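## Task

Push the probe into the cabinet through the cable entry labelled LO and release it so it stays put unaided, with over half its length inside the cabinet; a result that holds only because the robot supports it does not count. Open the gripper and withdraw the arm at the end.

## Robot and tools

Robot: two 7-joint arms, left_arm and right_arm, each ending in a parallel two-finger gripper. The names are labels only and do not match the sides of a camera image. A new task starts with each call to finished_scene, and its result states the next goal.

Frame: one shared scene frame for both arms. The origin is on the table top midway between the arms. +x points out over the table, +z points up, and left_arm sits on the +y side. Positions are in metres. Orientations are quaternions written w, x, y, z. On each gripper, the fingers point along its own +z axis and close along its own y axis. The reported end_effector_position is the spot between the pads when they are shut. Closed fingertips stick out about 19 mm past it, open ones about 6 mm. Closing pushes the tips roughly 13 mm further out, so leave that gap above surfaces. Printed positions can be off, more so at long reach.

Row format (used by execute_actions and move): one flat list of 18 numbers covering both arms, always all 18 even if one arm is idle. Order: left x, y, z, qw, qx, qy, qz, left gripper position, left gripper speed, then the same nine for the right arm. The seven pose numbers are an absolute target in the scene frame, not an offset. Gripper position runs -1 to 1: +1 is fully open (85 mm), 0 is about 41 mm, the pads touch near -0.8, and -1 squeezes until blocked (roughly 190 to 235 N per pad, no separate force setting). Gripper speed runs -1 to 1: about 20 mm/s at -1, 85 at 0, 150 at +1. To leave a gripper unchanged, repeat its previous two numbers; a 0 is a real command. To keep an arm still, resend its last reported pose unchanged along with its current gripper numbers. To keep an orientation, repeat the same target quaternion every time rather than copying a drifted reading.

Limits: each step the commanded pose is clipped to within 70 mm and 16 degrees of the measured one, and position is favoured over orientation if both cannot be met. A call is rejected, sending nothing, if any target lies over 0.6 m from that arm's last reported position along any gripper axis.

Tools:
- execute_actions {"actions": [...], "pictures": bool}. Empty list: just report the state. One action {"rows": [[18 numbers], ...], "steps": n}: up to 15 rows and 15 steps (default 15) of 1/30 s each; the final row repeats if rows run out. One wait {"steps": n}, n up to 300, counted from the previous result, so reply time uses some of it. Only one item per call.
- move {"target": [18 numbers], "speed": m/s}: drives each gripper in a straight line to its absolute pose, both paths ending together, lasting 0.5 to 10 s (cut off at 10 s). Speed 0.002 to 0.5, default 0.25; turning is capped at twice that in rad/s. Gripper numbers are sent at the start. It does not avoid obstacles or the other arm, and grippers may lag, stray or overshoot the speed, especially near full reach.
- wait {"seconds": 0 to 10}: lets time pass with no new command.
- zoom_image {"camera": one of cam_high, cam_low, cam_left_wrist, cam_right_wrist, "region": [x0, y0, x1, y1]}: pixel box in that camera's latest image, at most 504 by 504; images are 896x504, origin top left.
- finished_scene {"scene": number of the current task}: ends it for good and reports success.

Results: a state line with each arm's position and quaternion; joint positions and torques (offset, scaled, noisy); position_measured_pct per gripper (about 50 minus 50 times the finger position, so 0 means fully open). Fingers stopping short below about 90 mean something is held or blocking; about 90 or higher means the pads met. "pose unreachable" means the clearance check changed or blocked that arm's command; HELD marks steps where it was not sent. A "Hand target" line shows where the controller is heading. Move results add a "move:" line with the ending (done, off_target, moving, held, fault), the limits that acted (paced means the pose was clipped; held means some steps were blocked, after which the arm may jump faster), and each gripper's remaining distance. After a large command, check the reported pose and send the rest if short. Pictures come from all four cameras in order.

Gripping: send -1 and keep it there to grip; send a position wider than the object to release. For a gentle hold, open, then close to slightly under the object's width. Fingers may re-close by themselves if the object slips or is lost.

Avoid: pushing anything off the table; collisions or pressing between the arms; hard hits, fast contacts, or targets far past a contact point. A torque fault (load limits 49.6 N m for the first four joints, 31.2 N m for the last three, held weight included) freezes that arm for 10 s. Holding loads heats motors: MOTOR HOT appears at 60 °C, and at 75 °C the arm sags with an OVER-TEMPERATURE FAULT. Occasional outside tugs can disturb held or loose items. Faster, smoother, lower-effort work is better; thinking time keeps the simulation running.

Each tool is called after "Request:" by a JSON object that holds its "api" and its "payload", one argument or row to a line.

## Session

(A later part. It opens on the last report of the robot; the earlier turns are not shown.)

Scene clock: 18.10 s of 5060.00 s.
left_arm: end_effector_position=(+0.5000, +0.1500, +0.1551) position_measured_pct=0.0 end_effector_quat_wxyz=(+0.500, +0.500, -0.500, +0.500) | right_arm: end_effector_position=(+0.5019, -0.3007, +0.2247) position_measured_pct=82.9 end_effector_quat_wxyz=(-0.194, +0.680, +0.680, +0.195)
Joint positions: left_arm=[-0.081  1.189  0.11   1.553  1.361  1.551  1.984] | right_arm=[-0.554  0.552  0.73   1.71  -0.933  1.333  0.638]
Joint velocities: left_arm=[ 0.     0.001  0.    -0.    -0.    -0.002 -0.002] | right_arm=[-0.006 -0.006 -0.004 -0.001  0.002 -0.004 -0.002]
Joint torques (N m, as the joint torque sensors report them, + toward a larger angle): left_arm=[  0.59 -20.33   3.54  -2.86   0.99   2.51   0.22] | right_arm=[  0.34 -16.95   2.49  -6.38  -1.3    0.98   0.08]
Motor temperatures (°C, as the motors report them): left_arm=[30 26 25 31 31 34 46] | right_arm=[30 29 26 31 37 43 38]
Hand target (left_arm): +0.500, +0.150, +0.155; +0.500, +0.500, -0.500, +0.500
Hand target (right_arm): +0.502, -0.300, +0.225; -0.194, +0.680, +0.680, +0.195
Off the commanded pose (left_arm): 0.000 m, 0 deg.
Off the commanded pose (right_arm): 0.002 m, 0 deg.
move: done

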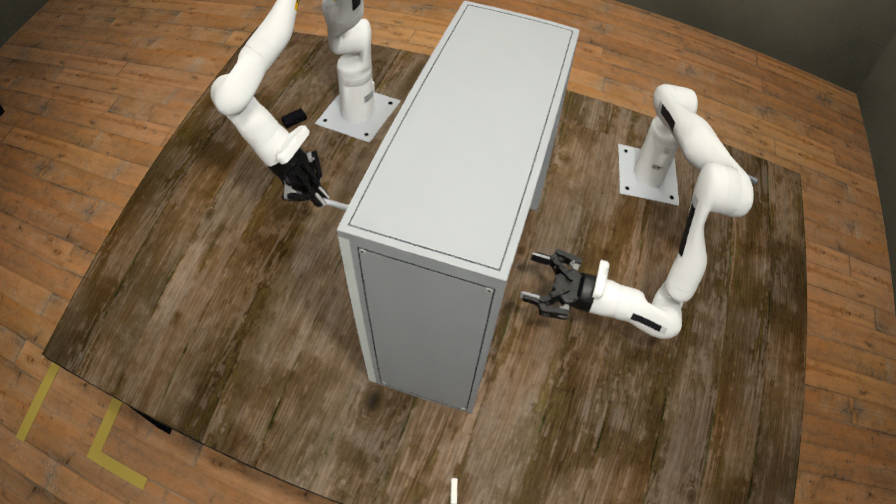

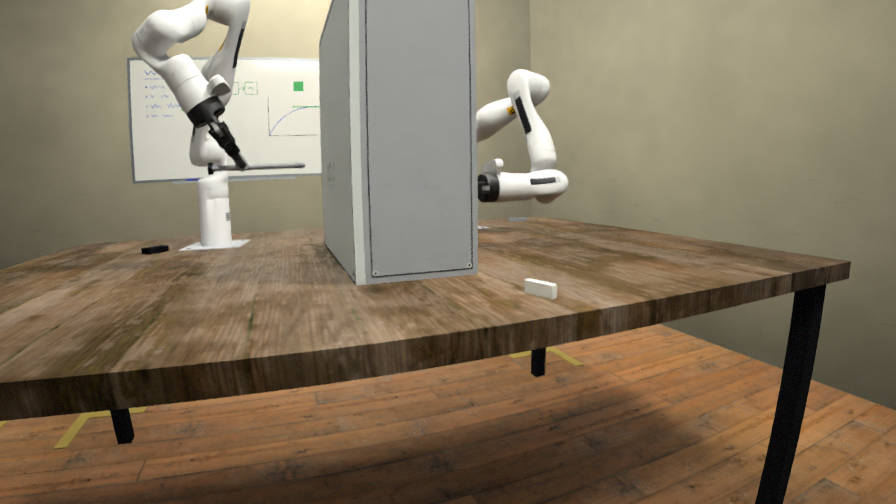

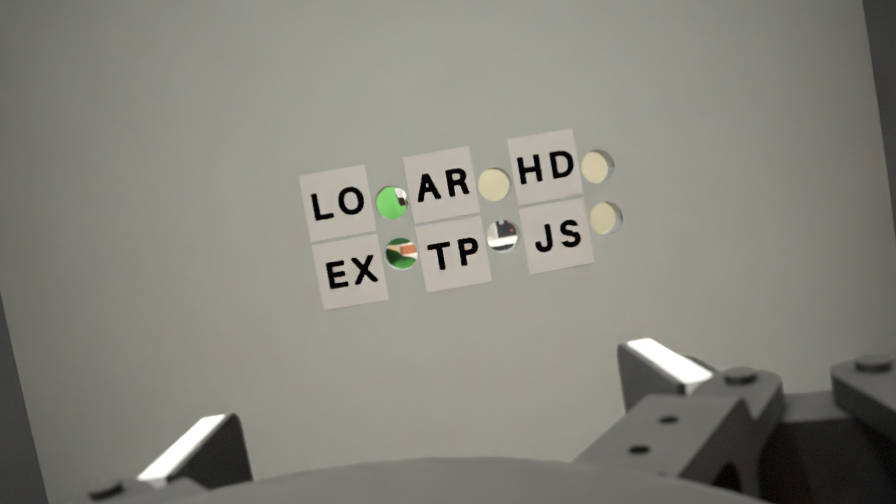

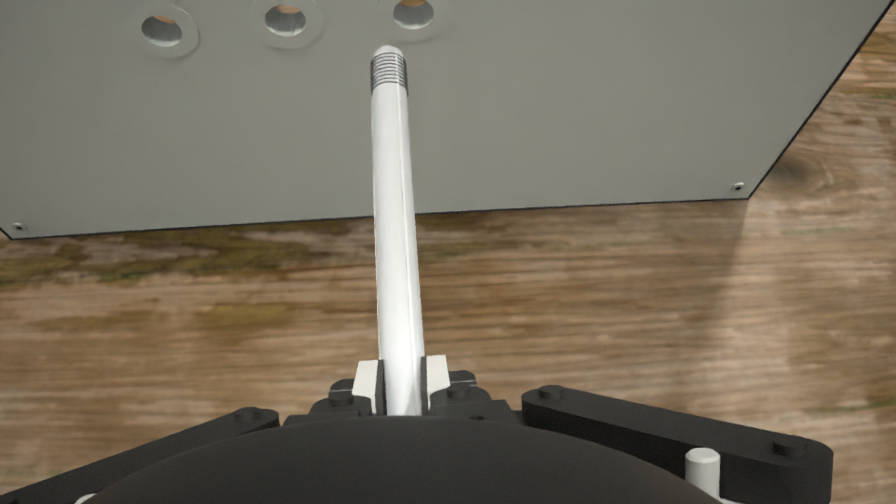

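Request:
{"api": "move", "payload": {
  "target": [0.512,0.13,0.15,0.5,0.5,-0.5,0.5,1,0,0.514,-0.262,0.219,-0.195,0.68,0.68,0.195,-1,-0.4],
  "speed": 0.08
}}

Request:
{"api": "zoom_image", "payload": {
  "camera": "cam_left_wrist",
  "region": [300,130,500,290]
}}

Request:
{"api": "zoom_image", "payload": {
  "camera": "cam_low",
  "region": [200,120,360,200]
}}

Scene clock: 19.30 s of 5060.00 s.
left_arm: end_effector_position=(+0.5121, +0.1301, +0.1501) position_measured_pct=0.0 end_effector_quat_wxyz=(+0.500, +0.500, -0.500, +0.500) | right_arm: end_effector_position=(+0.5143, -0.2623, +0.2191) position_measured_pct=82.9 end_effector_quat_wxyz=(-0.195, +0.680, +0.680, +0.195)
Joint positions: left_arm=[-0.047  1.211  0.125  1.509  1.388  1.527  2.008] | right_arm=[-0.617  0.578  0.71   1.682 -0.968  1.298  0.572]
Joint velocities: left_arm=[ 0.002  0.002  0.001 -0.    -0.    -0.001 -0.001] | right_arm=[-0.002  0.001 -0.002 -0.001  0.001  0.001 -0.001]
Joint torques (N m, as the joint torque sensors report them, + toward a larger angle): left_arm=[  0.28 -20.81   4.31  -3.11   0.73   2.6    0.01] | right_arm=[  0.1  -18.26   2.52  -6.41  -1.36   0.79   0.17]
Motor temperatures (°C, as the motors report them): left_arm=[30 26 25 31 31 34 46] | right_arm=[30 29 26 31 37 43 38]
Hand target (left_arm): +0.512, +0.130, +0.150; +0.500, +0.500, -0.500, +0.500
Hand target (right_arm): +0.514, -0.262, +0.219; -0.195, +0.680, +0.680, +0.195
Off the commanded pose (left_arm): 0.000 m, 0 deg.
Off the commanded pose (right_arm): 0.000 m, 0 deg.
move: done

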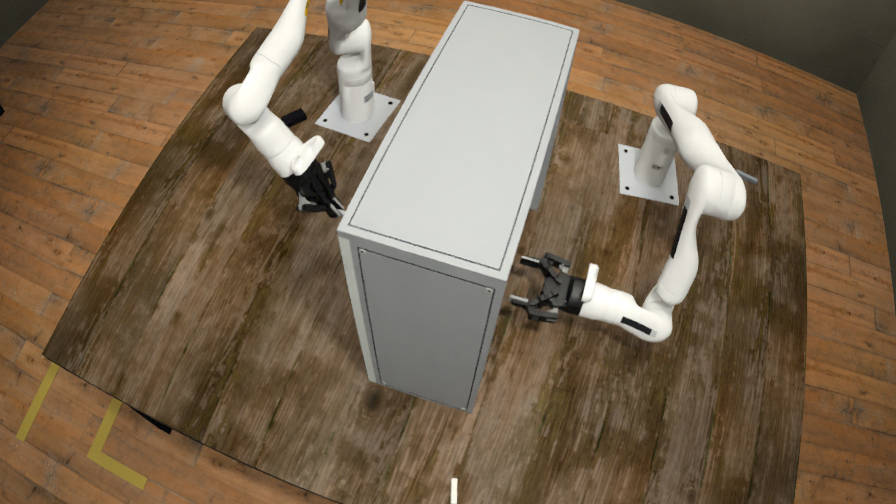

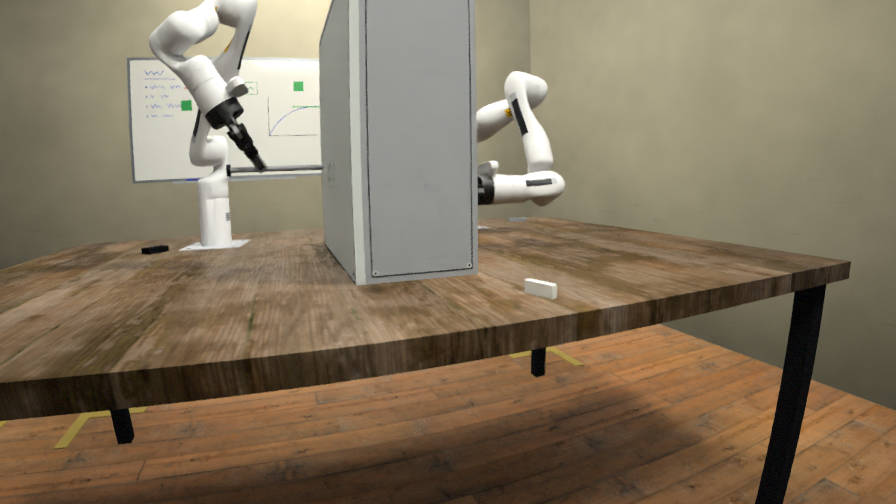

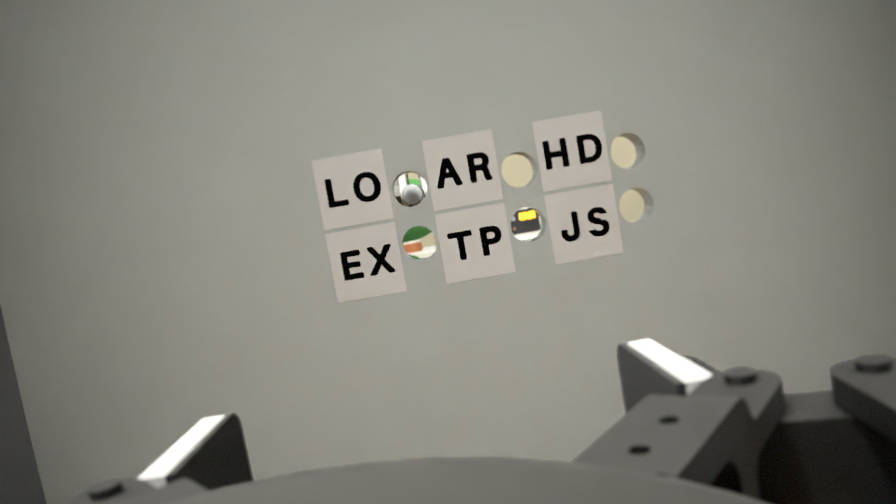

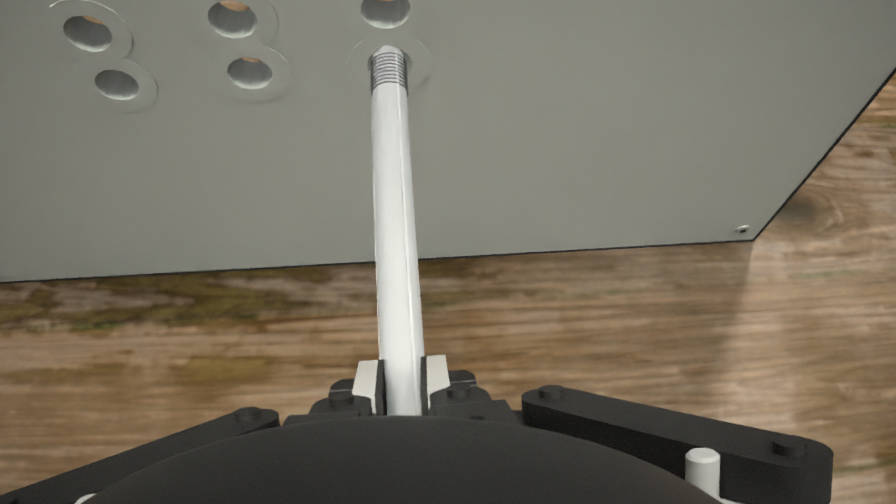

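Region (300, 130, 500, 290) of cam_left_wrist's 896x504 image, scaled by 2.520; it fills the top 403 rows of this view, and the rest is white.

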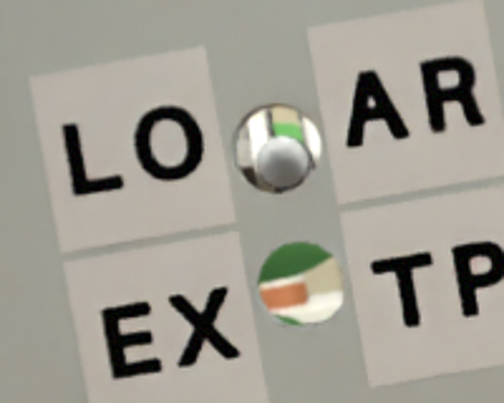

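Region (200, 120, 360, 200) of cam_low's 896x504 image, scaled by 3.150, with more detail than that image has.

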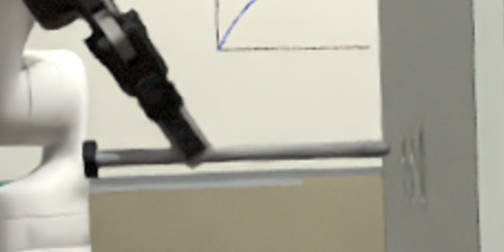

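Request:
{"api": "move", "payload": {
  "target": [0.512,0.13,0.15,0.5,0.5,-0.5,0.5,1,0,0.5145,-0.235,0.2225,-0.195,0.68,0.68,0.195,-1,-0.4],
  "speed": 0.04
}}

Request:
{"api": "move", "payload": {
  "target": [0.512,0.13,0.15,0.5,0.5,-0.5,0.5,1,0,0.5145,-0.19,0.2225,-0.195,0.68,0.68,0.195,-1,-0.4],
  "speed": 0.05
}}

Scene clock: 20.93 s of 5060.00 s.
left_arm: end_effector_position=(+0.5120, +0.1300, +0.1500) position_measured_pct=0.0 end_effector_quat_wxyz=(+0.500, +0.500, -0.500, +0.500) | right_arm: end_effector_position=(+0.5147, -0.2352, +0.2225) position_measured_pct=82.9 end_effector_quat_wxyz=(-0.195, +0.680, +0.680, +0.195)
Joint positions: left_arm=[-0.047  1.211  0.125  1.509  1.387  1.527  2.008] | right_arm=[-0.672  0.573  0.706  1.674 -0.977  1.276  0.516]
Joint velocities: left_arm=[-0.003  0.     0.    -0.    -0.    -0.     0.   ] | right_arm=[-0.003 -0.002 -0.002 -0.     0.    -0.002 -0.   ]
Joint torques (N m, as the joint torque sensors report them, + toward a larger angle): left_arm=[  0.3  -21.05   4.38  -3.45   0.85   2.57  -0.02] | right_arm=[  0.02 -18.19   2.52  -6.56  -1.51   0.45   0.21]
Motor temperatures (°C, as the motors report them): left_arm=[30 26 25 31 31 34 46] | right_arm=[30 29 26 31 37 43 38]
Hand target (left_arm): +0.512, +0.130, +0.150; +0.500, +0.500, -0.500, +0.500
Hand target (right_arm): +0.515, -0.235, +0.222; -0.195, +0.680, +0.680, +0.195
Off the commanded pose (left_arm): 0.000 m, 0 deg.
Off the commanded pose (right_arm): 0.000 m, 0 deg.
move: done

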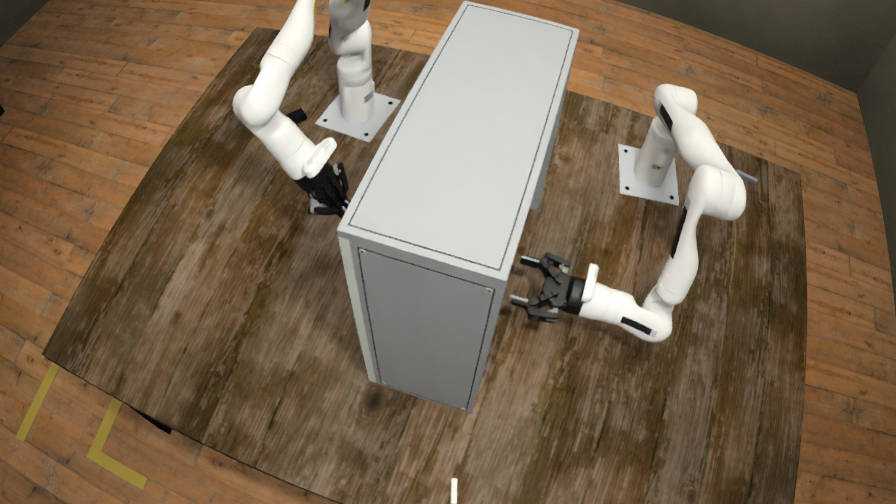

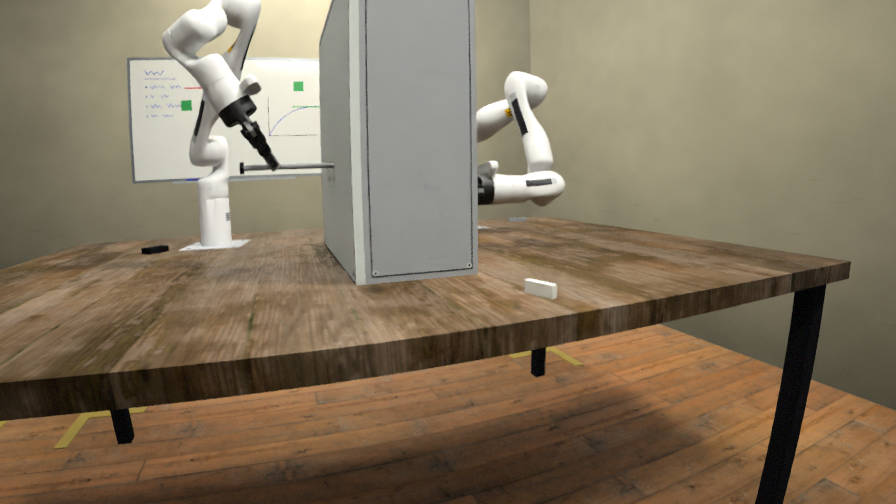

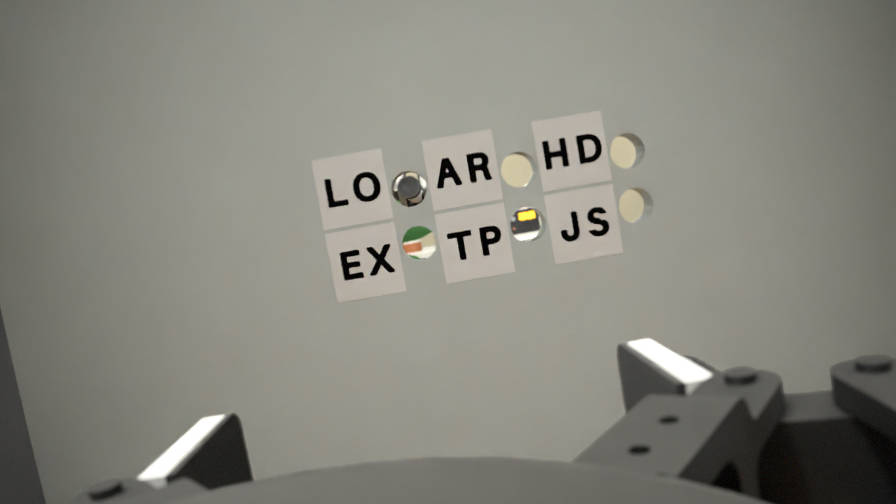

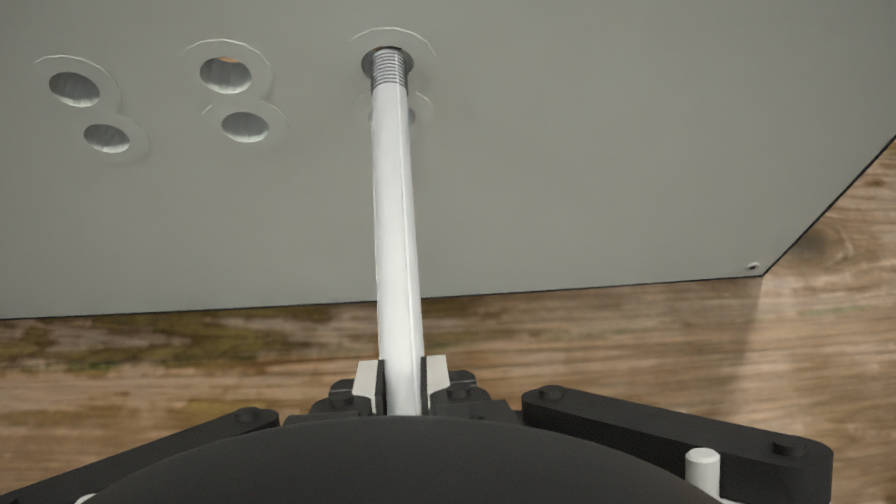

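Scene clock: 22.07 s of 5060.00 s.
left_arm: end_effector_position=(+0.5120, +0.1300, +0.1500) position_measured_pct=0.0 end_effector_quat_wxyz=(+0.500, +0.500, -0.500, +0.500) | right_arm: end_effector_position=(+0.5148, -0.1902, +0.2225) position_measured_pct=82.9 end_effector_quat_wxyz=(-0.195, +0.680, +0.680, +0.195)
Joint positions: left_arm=[-0.047  1.211  0.125  1.509  1.387  1.527  2.008] | right_arm=[-0.758  0.579  0.694  1.659 -0.999  1.231  0.435]
Joint velocities: left_arm=[-0.001  0.     0.     0.    -0.     0.001 -0.   ] | right_arm=[-0.002 -0.001 -0.002  0.001  0.001 -0.001 -0.   ]
Joint torques (N m, as the joint torque sensors report them, + toward a larger angle): left_arm=[  0.99 -21.03   4.31  -2.72   0.68   2.56   0.2 ] | right_arm=[  0.37 -18.54   2.5   -7.04  -1.49   0.63   0.04]
Motor temperatures (°C, as the motors report them): left_arm=[30 26 25 31 31 34 46] | right_arm=[30 29 26 31 37 43 38]
Hand target (left_arm): +0.512, +0.130, +0.150; +0.500, +0.500, -0.500, +0.500
Hand target (right_arm): +0.515, -0.190, +0.222; -0.195, +0.680, +0.680, +0.195
Off the commanded pose (left_arm): 0.000 m, 0 deg.
Off the commanded pose (right_arm): 0.000 m, 0 deg.
move: done

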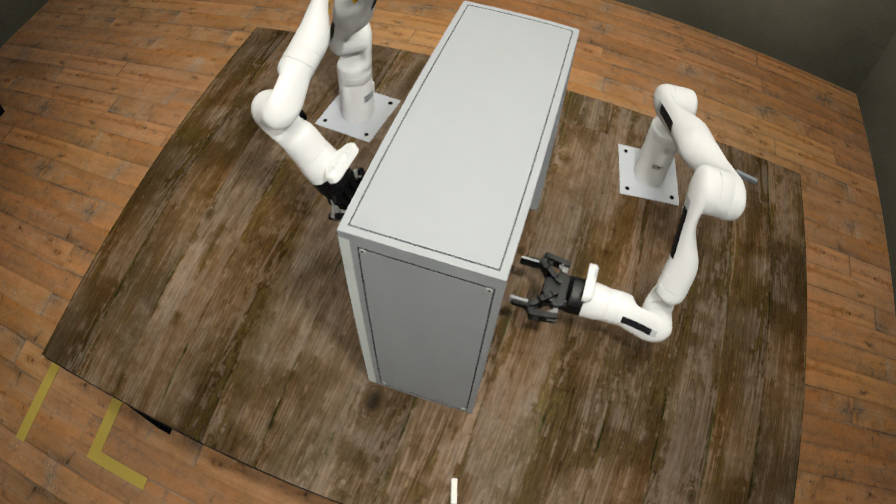

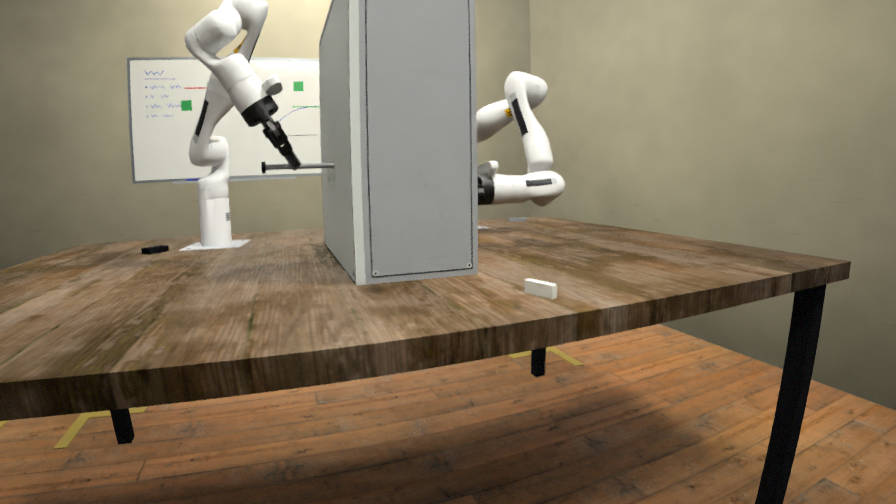

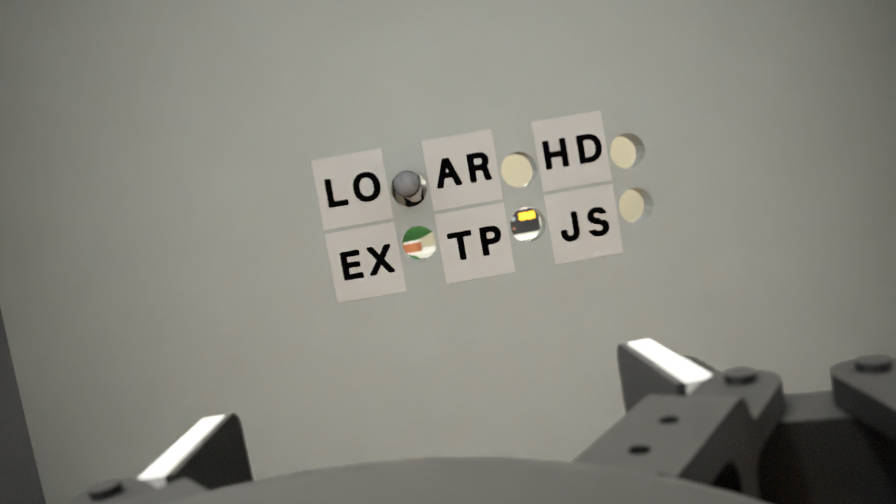

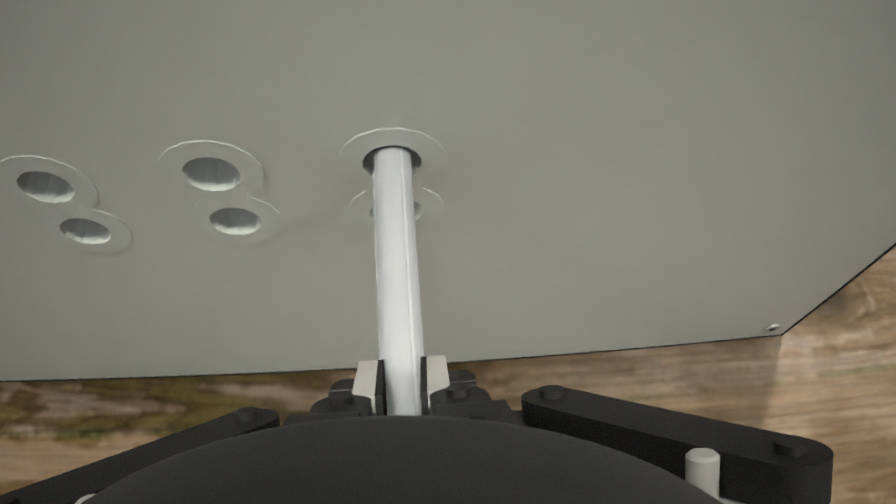

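Request:
{"api": "move", "payload": {
  "target": [0.514,0.02,0.212,0.5,0.5,-0.5,0.5,0.2,0,0.5145,-0.134,0.2225,-0.195,0.68,0.68,0.195,-1,-0.4],
  "speed": 0.12
}}

Scene clock: 23.87 s of 5060.00 s.
left_arm: end_effector_position=(+0.5143, +0.0202, +0.2118) position_measured_pct=40.1 end_effector_quat_wxyz=(+0.500, +0.500, -0.500, +0.500) | right_arm: end_effector_position=(+0.5149, -0.1342, +0.2225) position_measured_pct=82.9 end_effector_quat_wxyz=(-0.195, +0.680, +0.680, +0.195)
Joint positions: left_arm=[0.114 1.095 0.207 1.537 1.536 1.379 2.087] | right_arm=[-0.855  0.599  0.679  1.619 -1.022  1.185  0.33 ]
Joint velocities: left_arm=[ 0.004 -0.003  0.002  0.    -0.001 -0.002 -0.001] | right_arm=[-0.002  0.001 -0.002 -0.     0.001 -0.     0.   ]
Joint torques (N m, as the joint torque sensors report them, + toward a larger angle): left_arm=[  0.5  -21.37   4.43  -4.56   1.13   2.29   0.1 ] | right_arm=[  0.34 -19.17   2.61  -6.97  -1.43   0.39   0.13]
Motor temperatures (°C, as the motors report them): left_arm=[30 26 25 31 31 34 46] | right_arm=[30 29 26 31 37 43 38]
Hand target (left_arm): +0.514, +0.020, +0.212; +0.500, +0.500, -0.500, +0.500
Hand target (right_arm): +0.515, -0.134, +0.222; -0.195, +0.680, +0.680, +0.195
Off the commanded pose (left_arm): 0.000 m, 0 deg.
Off the commanded pose (right_arm): 0.000 m, 0 deg.
move: done

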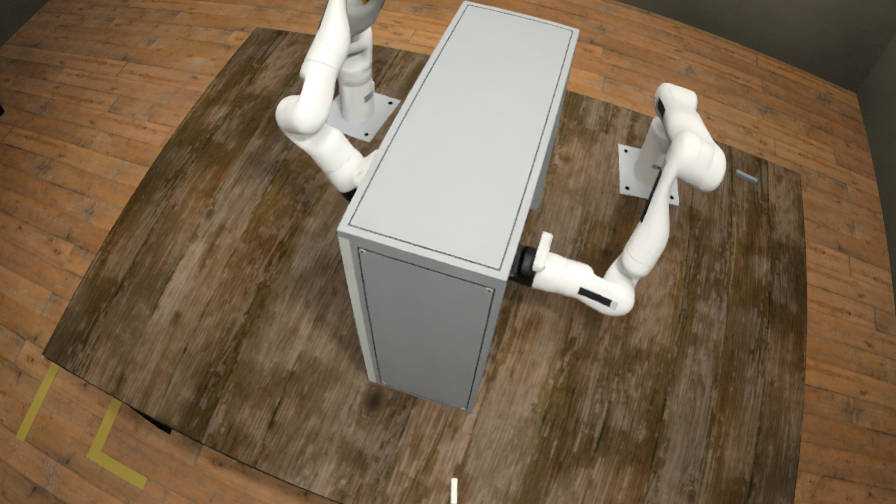

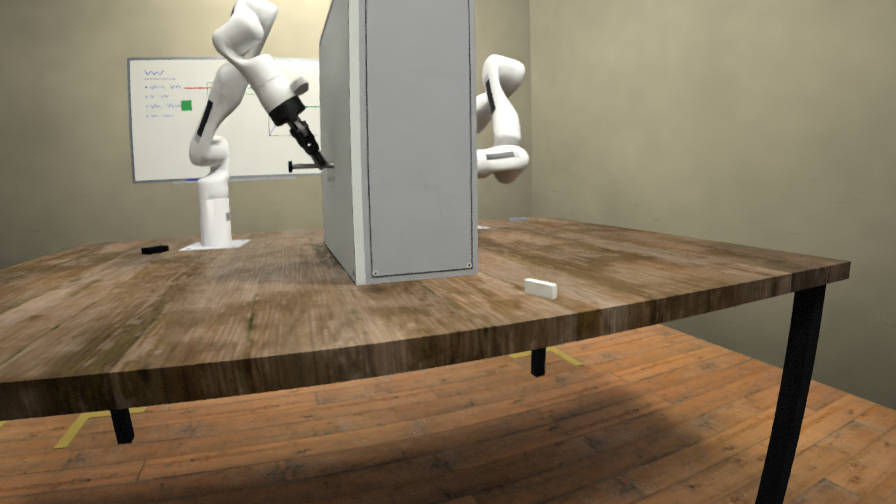

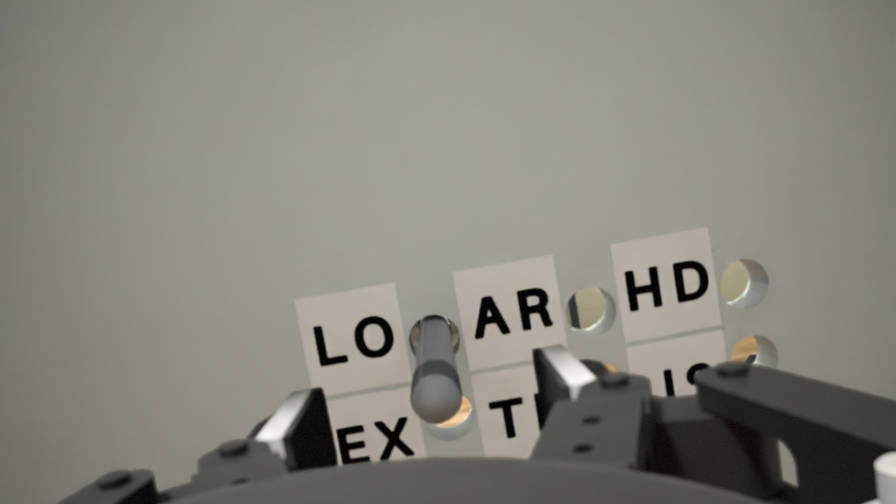

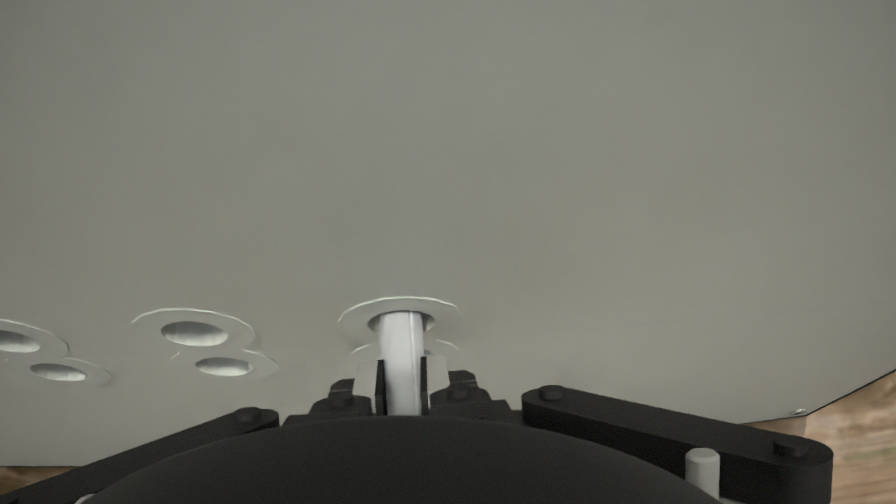

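The left gripper is aligned with the tip, so I'll hand the probe over and pull it further in.

Request:
{"api": "move", "payload": {
  "target": [0.514,-0.008,0.213,0.5,0.5,-0.5,0.5,-0.3,0,0.5145,-0.134,0.2225,-0.195,0.68,0.68,0.195,-1,-0.4],
  "speed": 0.08
}}

Request:
{"api": "execute_actions", "payload": {
  "actions": [
    {"rows":[[0.514,-0.008,0.213,0.5,0.5,-0.5,0.5,-1,0,0.5145,-0.134,0.2225,-0.195,0.68,0.68,0.195,-1,-0.4]],"steps":12}
  ],
  "pictures": false
}}

Request:
{"api": "execute_actions", "payload": {
  "actions": [
    {"rows":[[0.514,-0.008,0.213,0.5,0.5,-0.5,0.5,-1,0,0.5145,-0.134,0.2225,-0.195,0.68,0.68,0.195,0.5,0.5]],"steps":15}
  ],
  "pictures": false
}}

Request:
{"api": "move", "payload": {
  "target": [0.514,0.06,0.212,0.5,0.5,-0.5,0.5,-1,0,0.5145,-0.22,0.32,-0.195,0.68,0.68,0.195,0.5,0.5],
  "speed": 0.12
}}

Scene clock: 25.23 s of 5060.00 s.
left_arm: end_effector_position=(+0.5142, -0.0078, +0.2130) position_measured_pct=65.1 end_effector_quat_wxyz=(+0.500, +0.500, -0.500, +0.500) | right_arm: end_effector_position=(+0.5145, -0.1340, +0.2225) position_measured_pct=82.9 end_effector_quat_wxyz=(-0.195, +0.680, +0.680, +0.195)
Joint positions: left_arm=[0.157 1.1   0.224 1.52  1.57  1.341 2.092] | right_arm=[-0.856  0.598  0.679  1.62  -1.022  1.185  0.33 ]
Joint velocities: left_arm=[ 0.003  0.001  0.001 -0.    -0.002 -0.001 -0.001] | right_arm=[-0.     0.    -0.     0.     0.    -0.001 -0.   ]
Joint torques (N m, as the joint torque sensors report them, + toward a larger angle): left_arm=[  0.59 -21.06   4.55  -4.53   1.06   2.38   0.06] | right_arm=[  0.4  -19.12   2.6   -7.07  -1.51   0.36   0.21]
Motor temperatures (°C, as the motors report them): left_arm=[30 26 25 31 31 34 46] | right_arm=[30 30 26 31 37 43 38]
Hand target (left_arm): +0.514, -0.008, +0.213; +0.500, +0.500, -0.500, +0.500
Hand target (right_arm): +0.515, -0.134, +0.223; -0.195, +0.680, +0.680, +0.195
Off the commanded pose (left_arm): 0.000 m, 0 deg.
Off the commanded pose (right_arm): 0.000 m, 0 deg.
move: done

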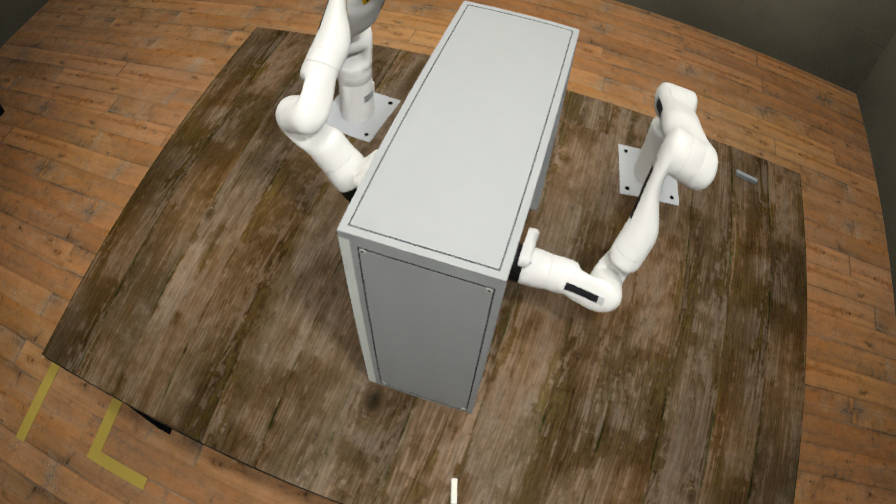

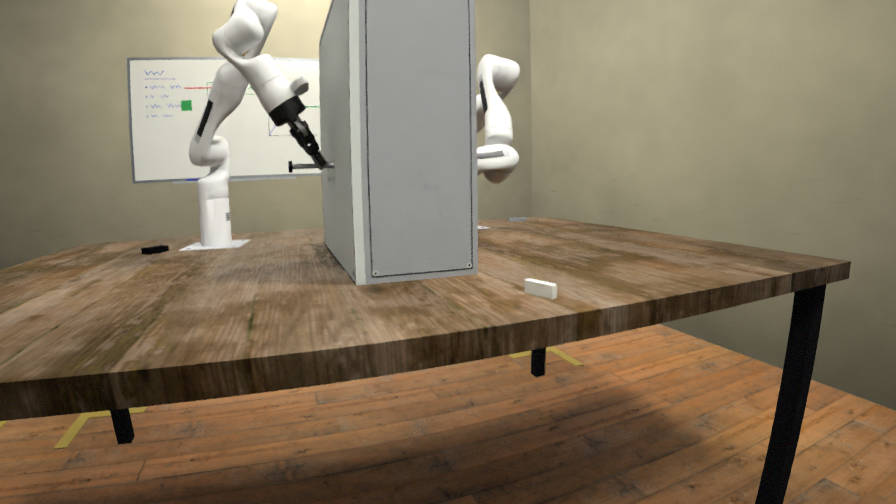

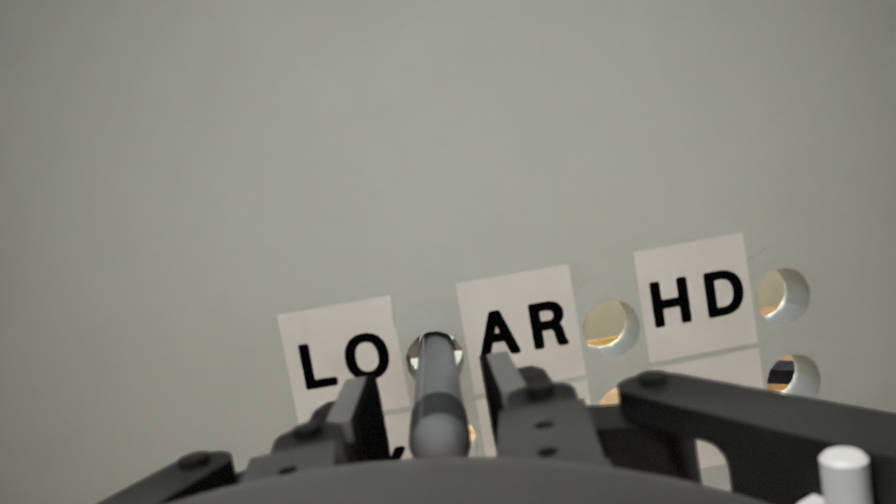

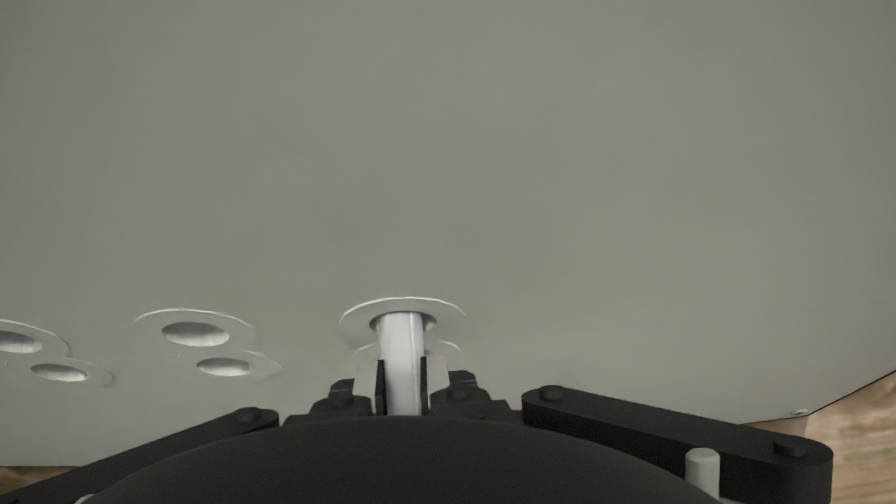

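Scene clock: 25.63 s of 5060.00 s.
left_arm: end_effector_position=(+0.5138, -0.0080, +0.2130) position_measured_pct=81.7 end_effector_quat_wxyz=(+0.500, +0.500, -0.500, +0.500) | right_arm: end_effector_position=(+0.5147, -0.1343, +0.2225) position_measured_pct=82.9 end_effector_quat_wxyz=(-0.195, +0.680, +0.680, +0.195)
Joint positions: left_arm=[0.158 1.1   0.224 1.52  1.57  1.341 2.092] | right_arm=[-0.856  0.598  0.68   1.62  -1.022  1.185  0.33 ]
Joint velocities: left_arm=[ 0.001  0.001 -0.     0.    -0.     0.001 -0.   ] | right_arm=[-0.     0.     0.    -0.001 -0.001 -0.001  0.   ]
Joint torques (N m, as the joint torque sensors report them, + toward a larger angle): left_arm=[  0.55 -21.55   4.62  -5.09   1.02   2.38  -0.03] | right_arm=[  0.14 -19.15   2.25  -7.05  -1.57   0.47   0.1 ]
Motor temperatures (°C, as the motors report them): left_arm=[30 26 25 31 31 34 46] | right_arm=[30 30 26 31 37 43 38]
Hand target (left_arm): +0.514, -0.008, +0.213; +0.500, +0.500, -0.500, +0.500
Hand target (right_arm): +0.514, -0.134, +0.223; -0.195, +0.680, +0.680, +0.195
Off the commanded pose (left_arm): 0.000 m, 0 deg.
Off the commanded pose (right_arm): 0.000 m, 0 deg.
Steps of this call (steps 1 to 12: all 12 steps of this action). Readings (end_effector_position | what the end effector reports):
1: left_arm (+0.5141, -0.0079, +0.2130) | right_arm (+0.5145, -0.1340, +0.2225) | left_arm position_measured_pct=65.1 | right_arm position_measured_pct=82.9
2: left_arm (+0.5141, -0.0079, +0.2130) | right_arm (+0.5145, -0.1340, +0.2225) | left_arm position_measured_pct=65.5 | right_arm position_measured_pct=82.9
4: left_arm (+0.5140, -0.0080, +0.2130) | right_arm (+0.5145, -0.1340, +0.2225) | left_arm position_measured_pct=69.8 | right_arm position_measured_pct=82.9
8: left_arm (+0.5138, -0.0080, +0.2130) | right_arm (+0.5147, -0.1343, +0.2225) | left_arm position_measured_pct=80.2 | right_arm position_measured_pct=82.9
12: the state above

Scene clock: 26.13 s of 5060.00 s.
left_arm: end_effector_position=(+0.5140, -0.0080, +0.2130) position_measured_pct=81.7 end_effector_quat_wxyz=(+0.500, +0.500, -0.500, +0.500) | right_arm: end_effector_position=(+0.5145, -0.1340, +0.2225) position_measured_pct=32.1 end_effector_quat_wxyz=(-0.195, +0.680, +0.680, +0.195)
Joint positions: left_arm=[0.157 1.1   0.225 1.52  1.57  1.34  2.092] | right_arm=[-0.856  0.598  0.679  1.62  -1.022  1.185  0.33 ]
Joint velocities: left_arm=[ 0.     0.    -0.    -0.     0.     0.001  0.   ] | right_arm=[ 0.001 -0.001 -0.001 -0.001  0.    -0.001 -0.001]
Joint torques (N m, as the joint torque sensors report them, + toward a larger angle): left_arm=[  0.85 -21.81   5.18  -4.93   1.25   2.61   0.09] | right_arm=[  0.31 -18.78   2.51  -6.97  -1.3    0.34   0.16]
Motor temperatures (°C, as the motors report them): left_arm=[30 26 25 31 31 34 46] | right_arm=[30 30 26 31 37 43 38]
Hand target (left_arm): +0.514, -0.008, +0.213; +0.500, +0.500, -0.500, +0.500
Hand target (right_arm): +0.515, -0.134, +0.222; -0.195, +0.680, +0.680, +0.195
Off the commanded pose (left_arm): 0.000 m, 0 deg.
Off the commanded pose (right_arm): 0.000 m, 0 deg.
Steps of this call (steps 1 to 15: all 15 steps of this action). Readings (end_effector_position | what the end effector reports):
1: left_arm (+0.5138, -0.0080, +0.2130) | right_arm (+0.5147, -0.1343, +0.2225) | left_arm position_measured_pct=81.7 | right_arm position_measured_pct=82.9
2: left_arm (+0.5138, -0.0080, +0.2130) | right_arm (+0.5147, -0.1342, +0.2225) | left_arm position_measured_pct=81.7 | right_arm position_measured_pct=82.9
4: left_arm (+0.5139, -0.0081, +0.2129) | right_arm (+0.5146, -0.1341, +0.2226) | left_arm position_measured_pct=81.7 | right_arm position_measured_pct=76.6
8: left_arm (+0.5140, -0.0079, +0.2128) | right_arm (+0.5146, -0.1340, +0.2226) | left_arm position_measured_pct=81.7 | right_arm position_measured_pct=61.1
15: the state above

Scene clock: 27.83 s of 5060.00 s.
left_arm: end_effector_position=(+0.5138, +0.0599, +0.2120) position_measured_pct=81.7 end_effector_quat_wxyz=(+0.500, +0.500, -0.500, +0.500) | right_arm: end_effector_position=(+0.5143, -0.2195, +0.3200) position_measured_pct=25.0 end_effector_quat_wxyz=(-0.195, +0.680, +0.680, +0.195)
Joint positions: left_arm=[0.052 1.087 0.183 1.553 1.485 1.434 2.087] | right_arm=[-0.735  0.47   0.758  1.488 -0.882  1.445  0.283]
Joint velocities: left_arm=[ 0.001 -0.001 -0.001  0.     0.001  0.003  0.001] | right_arm=[ 0.002 -0.001  0.004 -0.001 -0.002  0.001  0.   ]
Joint torques (N m, as the joint torque sensors report them, + toward a larger angle): left_arm=[  0.89 -21.18   4.61  -4.47   1.08   2.75  -0.05] | right_arm=[  0.09 -17.25   2.08  -7.6   -1.37   0.49   0.18]
Motor temperatures (°C, as the motors report them): left_arm=[30 26 25 31 31 34 46] | right_arm=[30 30 26 31 37 43 38]
Hand target (left_arm): +0.514, +0.060, +0.212; +0.500, +0.500, -0.500, +0.500
Hand target (right_arm): +0.514, -0.220, +0.320; -0.195, +0.680, +0.680, +0.195
Off the commanded pose (left_arm): 0.000 m, 0 deg.
Off the commanded pose (right_arm): 0.000 m, 0 deg.
move: done

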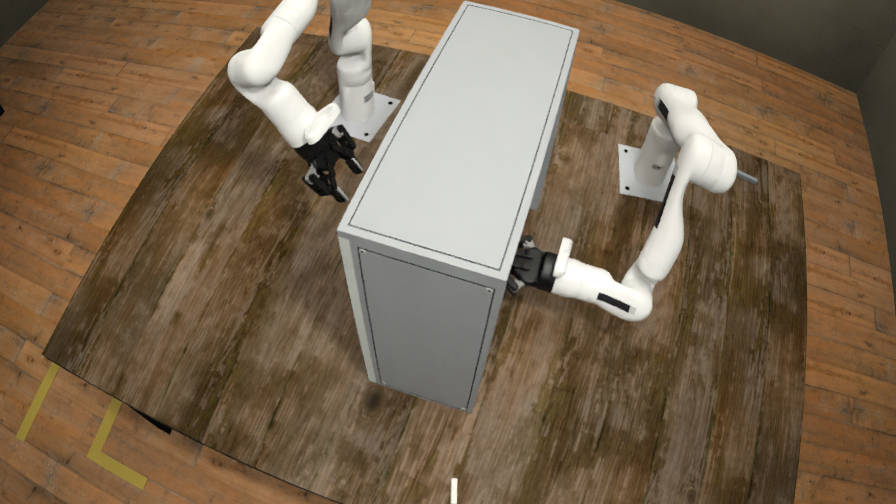

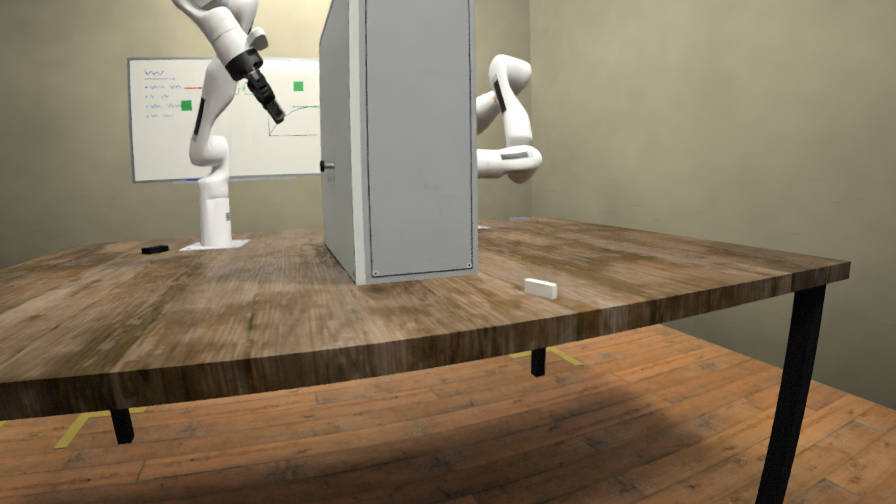

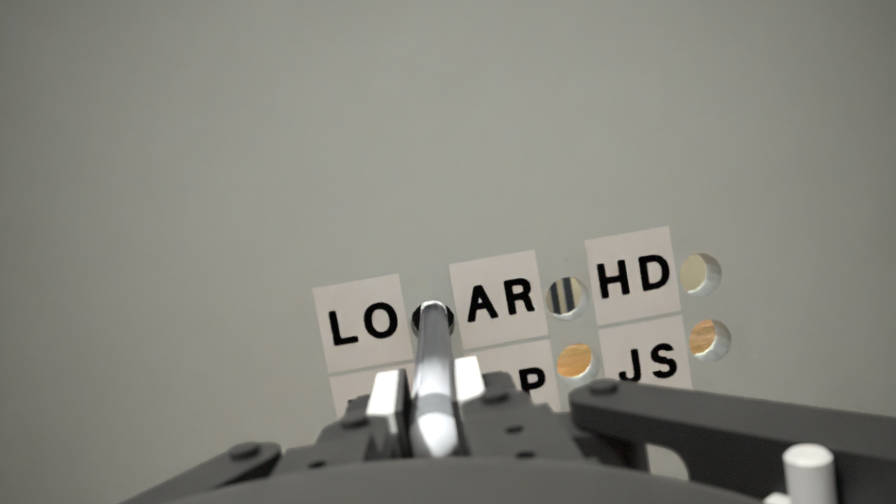

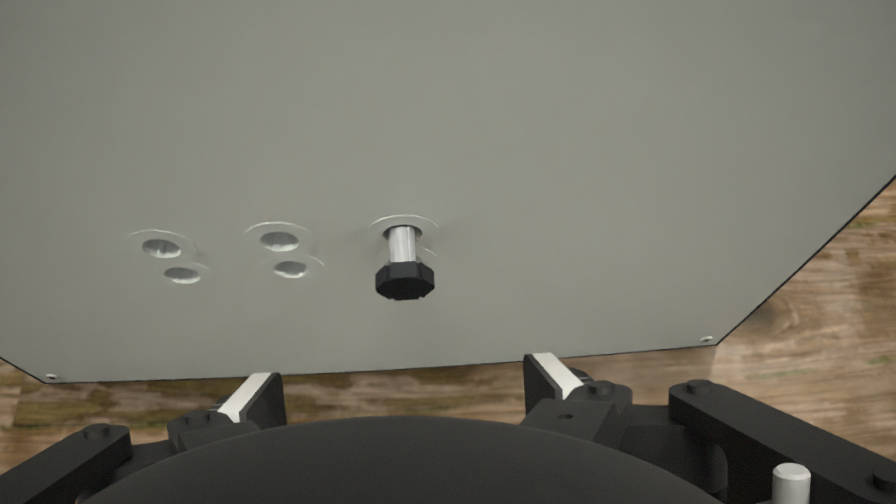

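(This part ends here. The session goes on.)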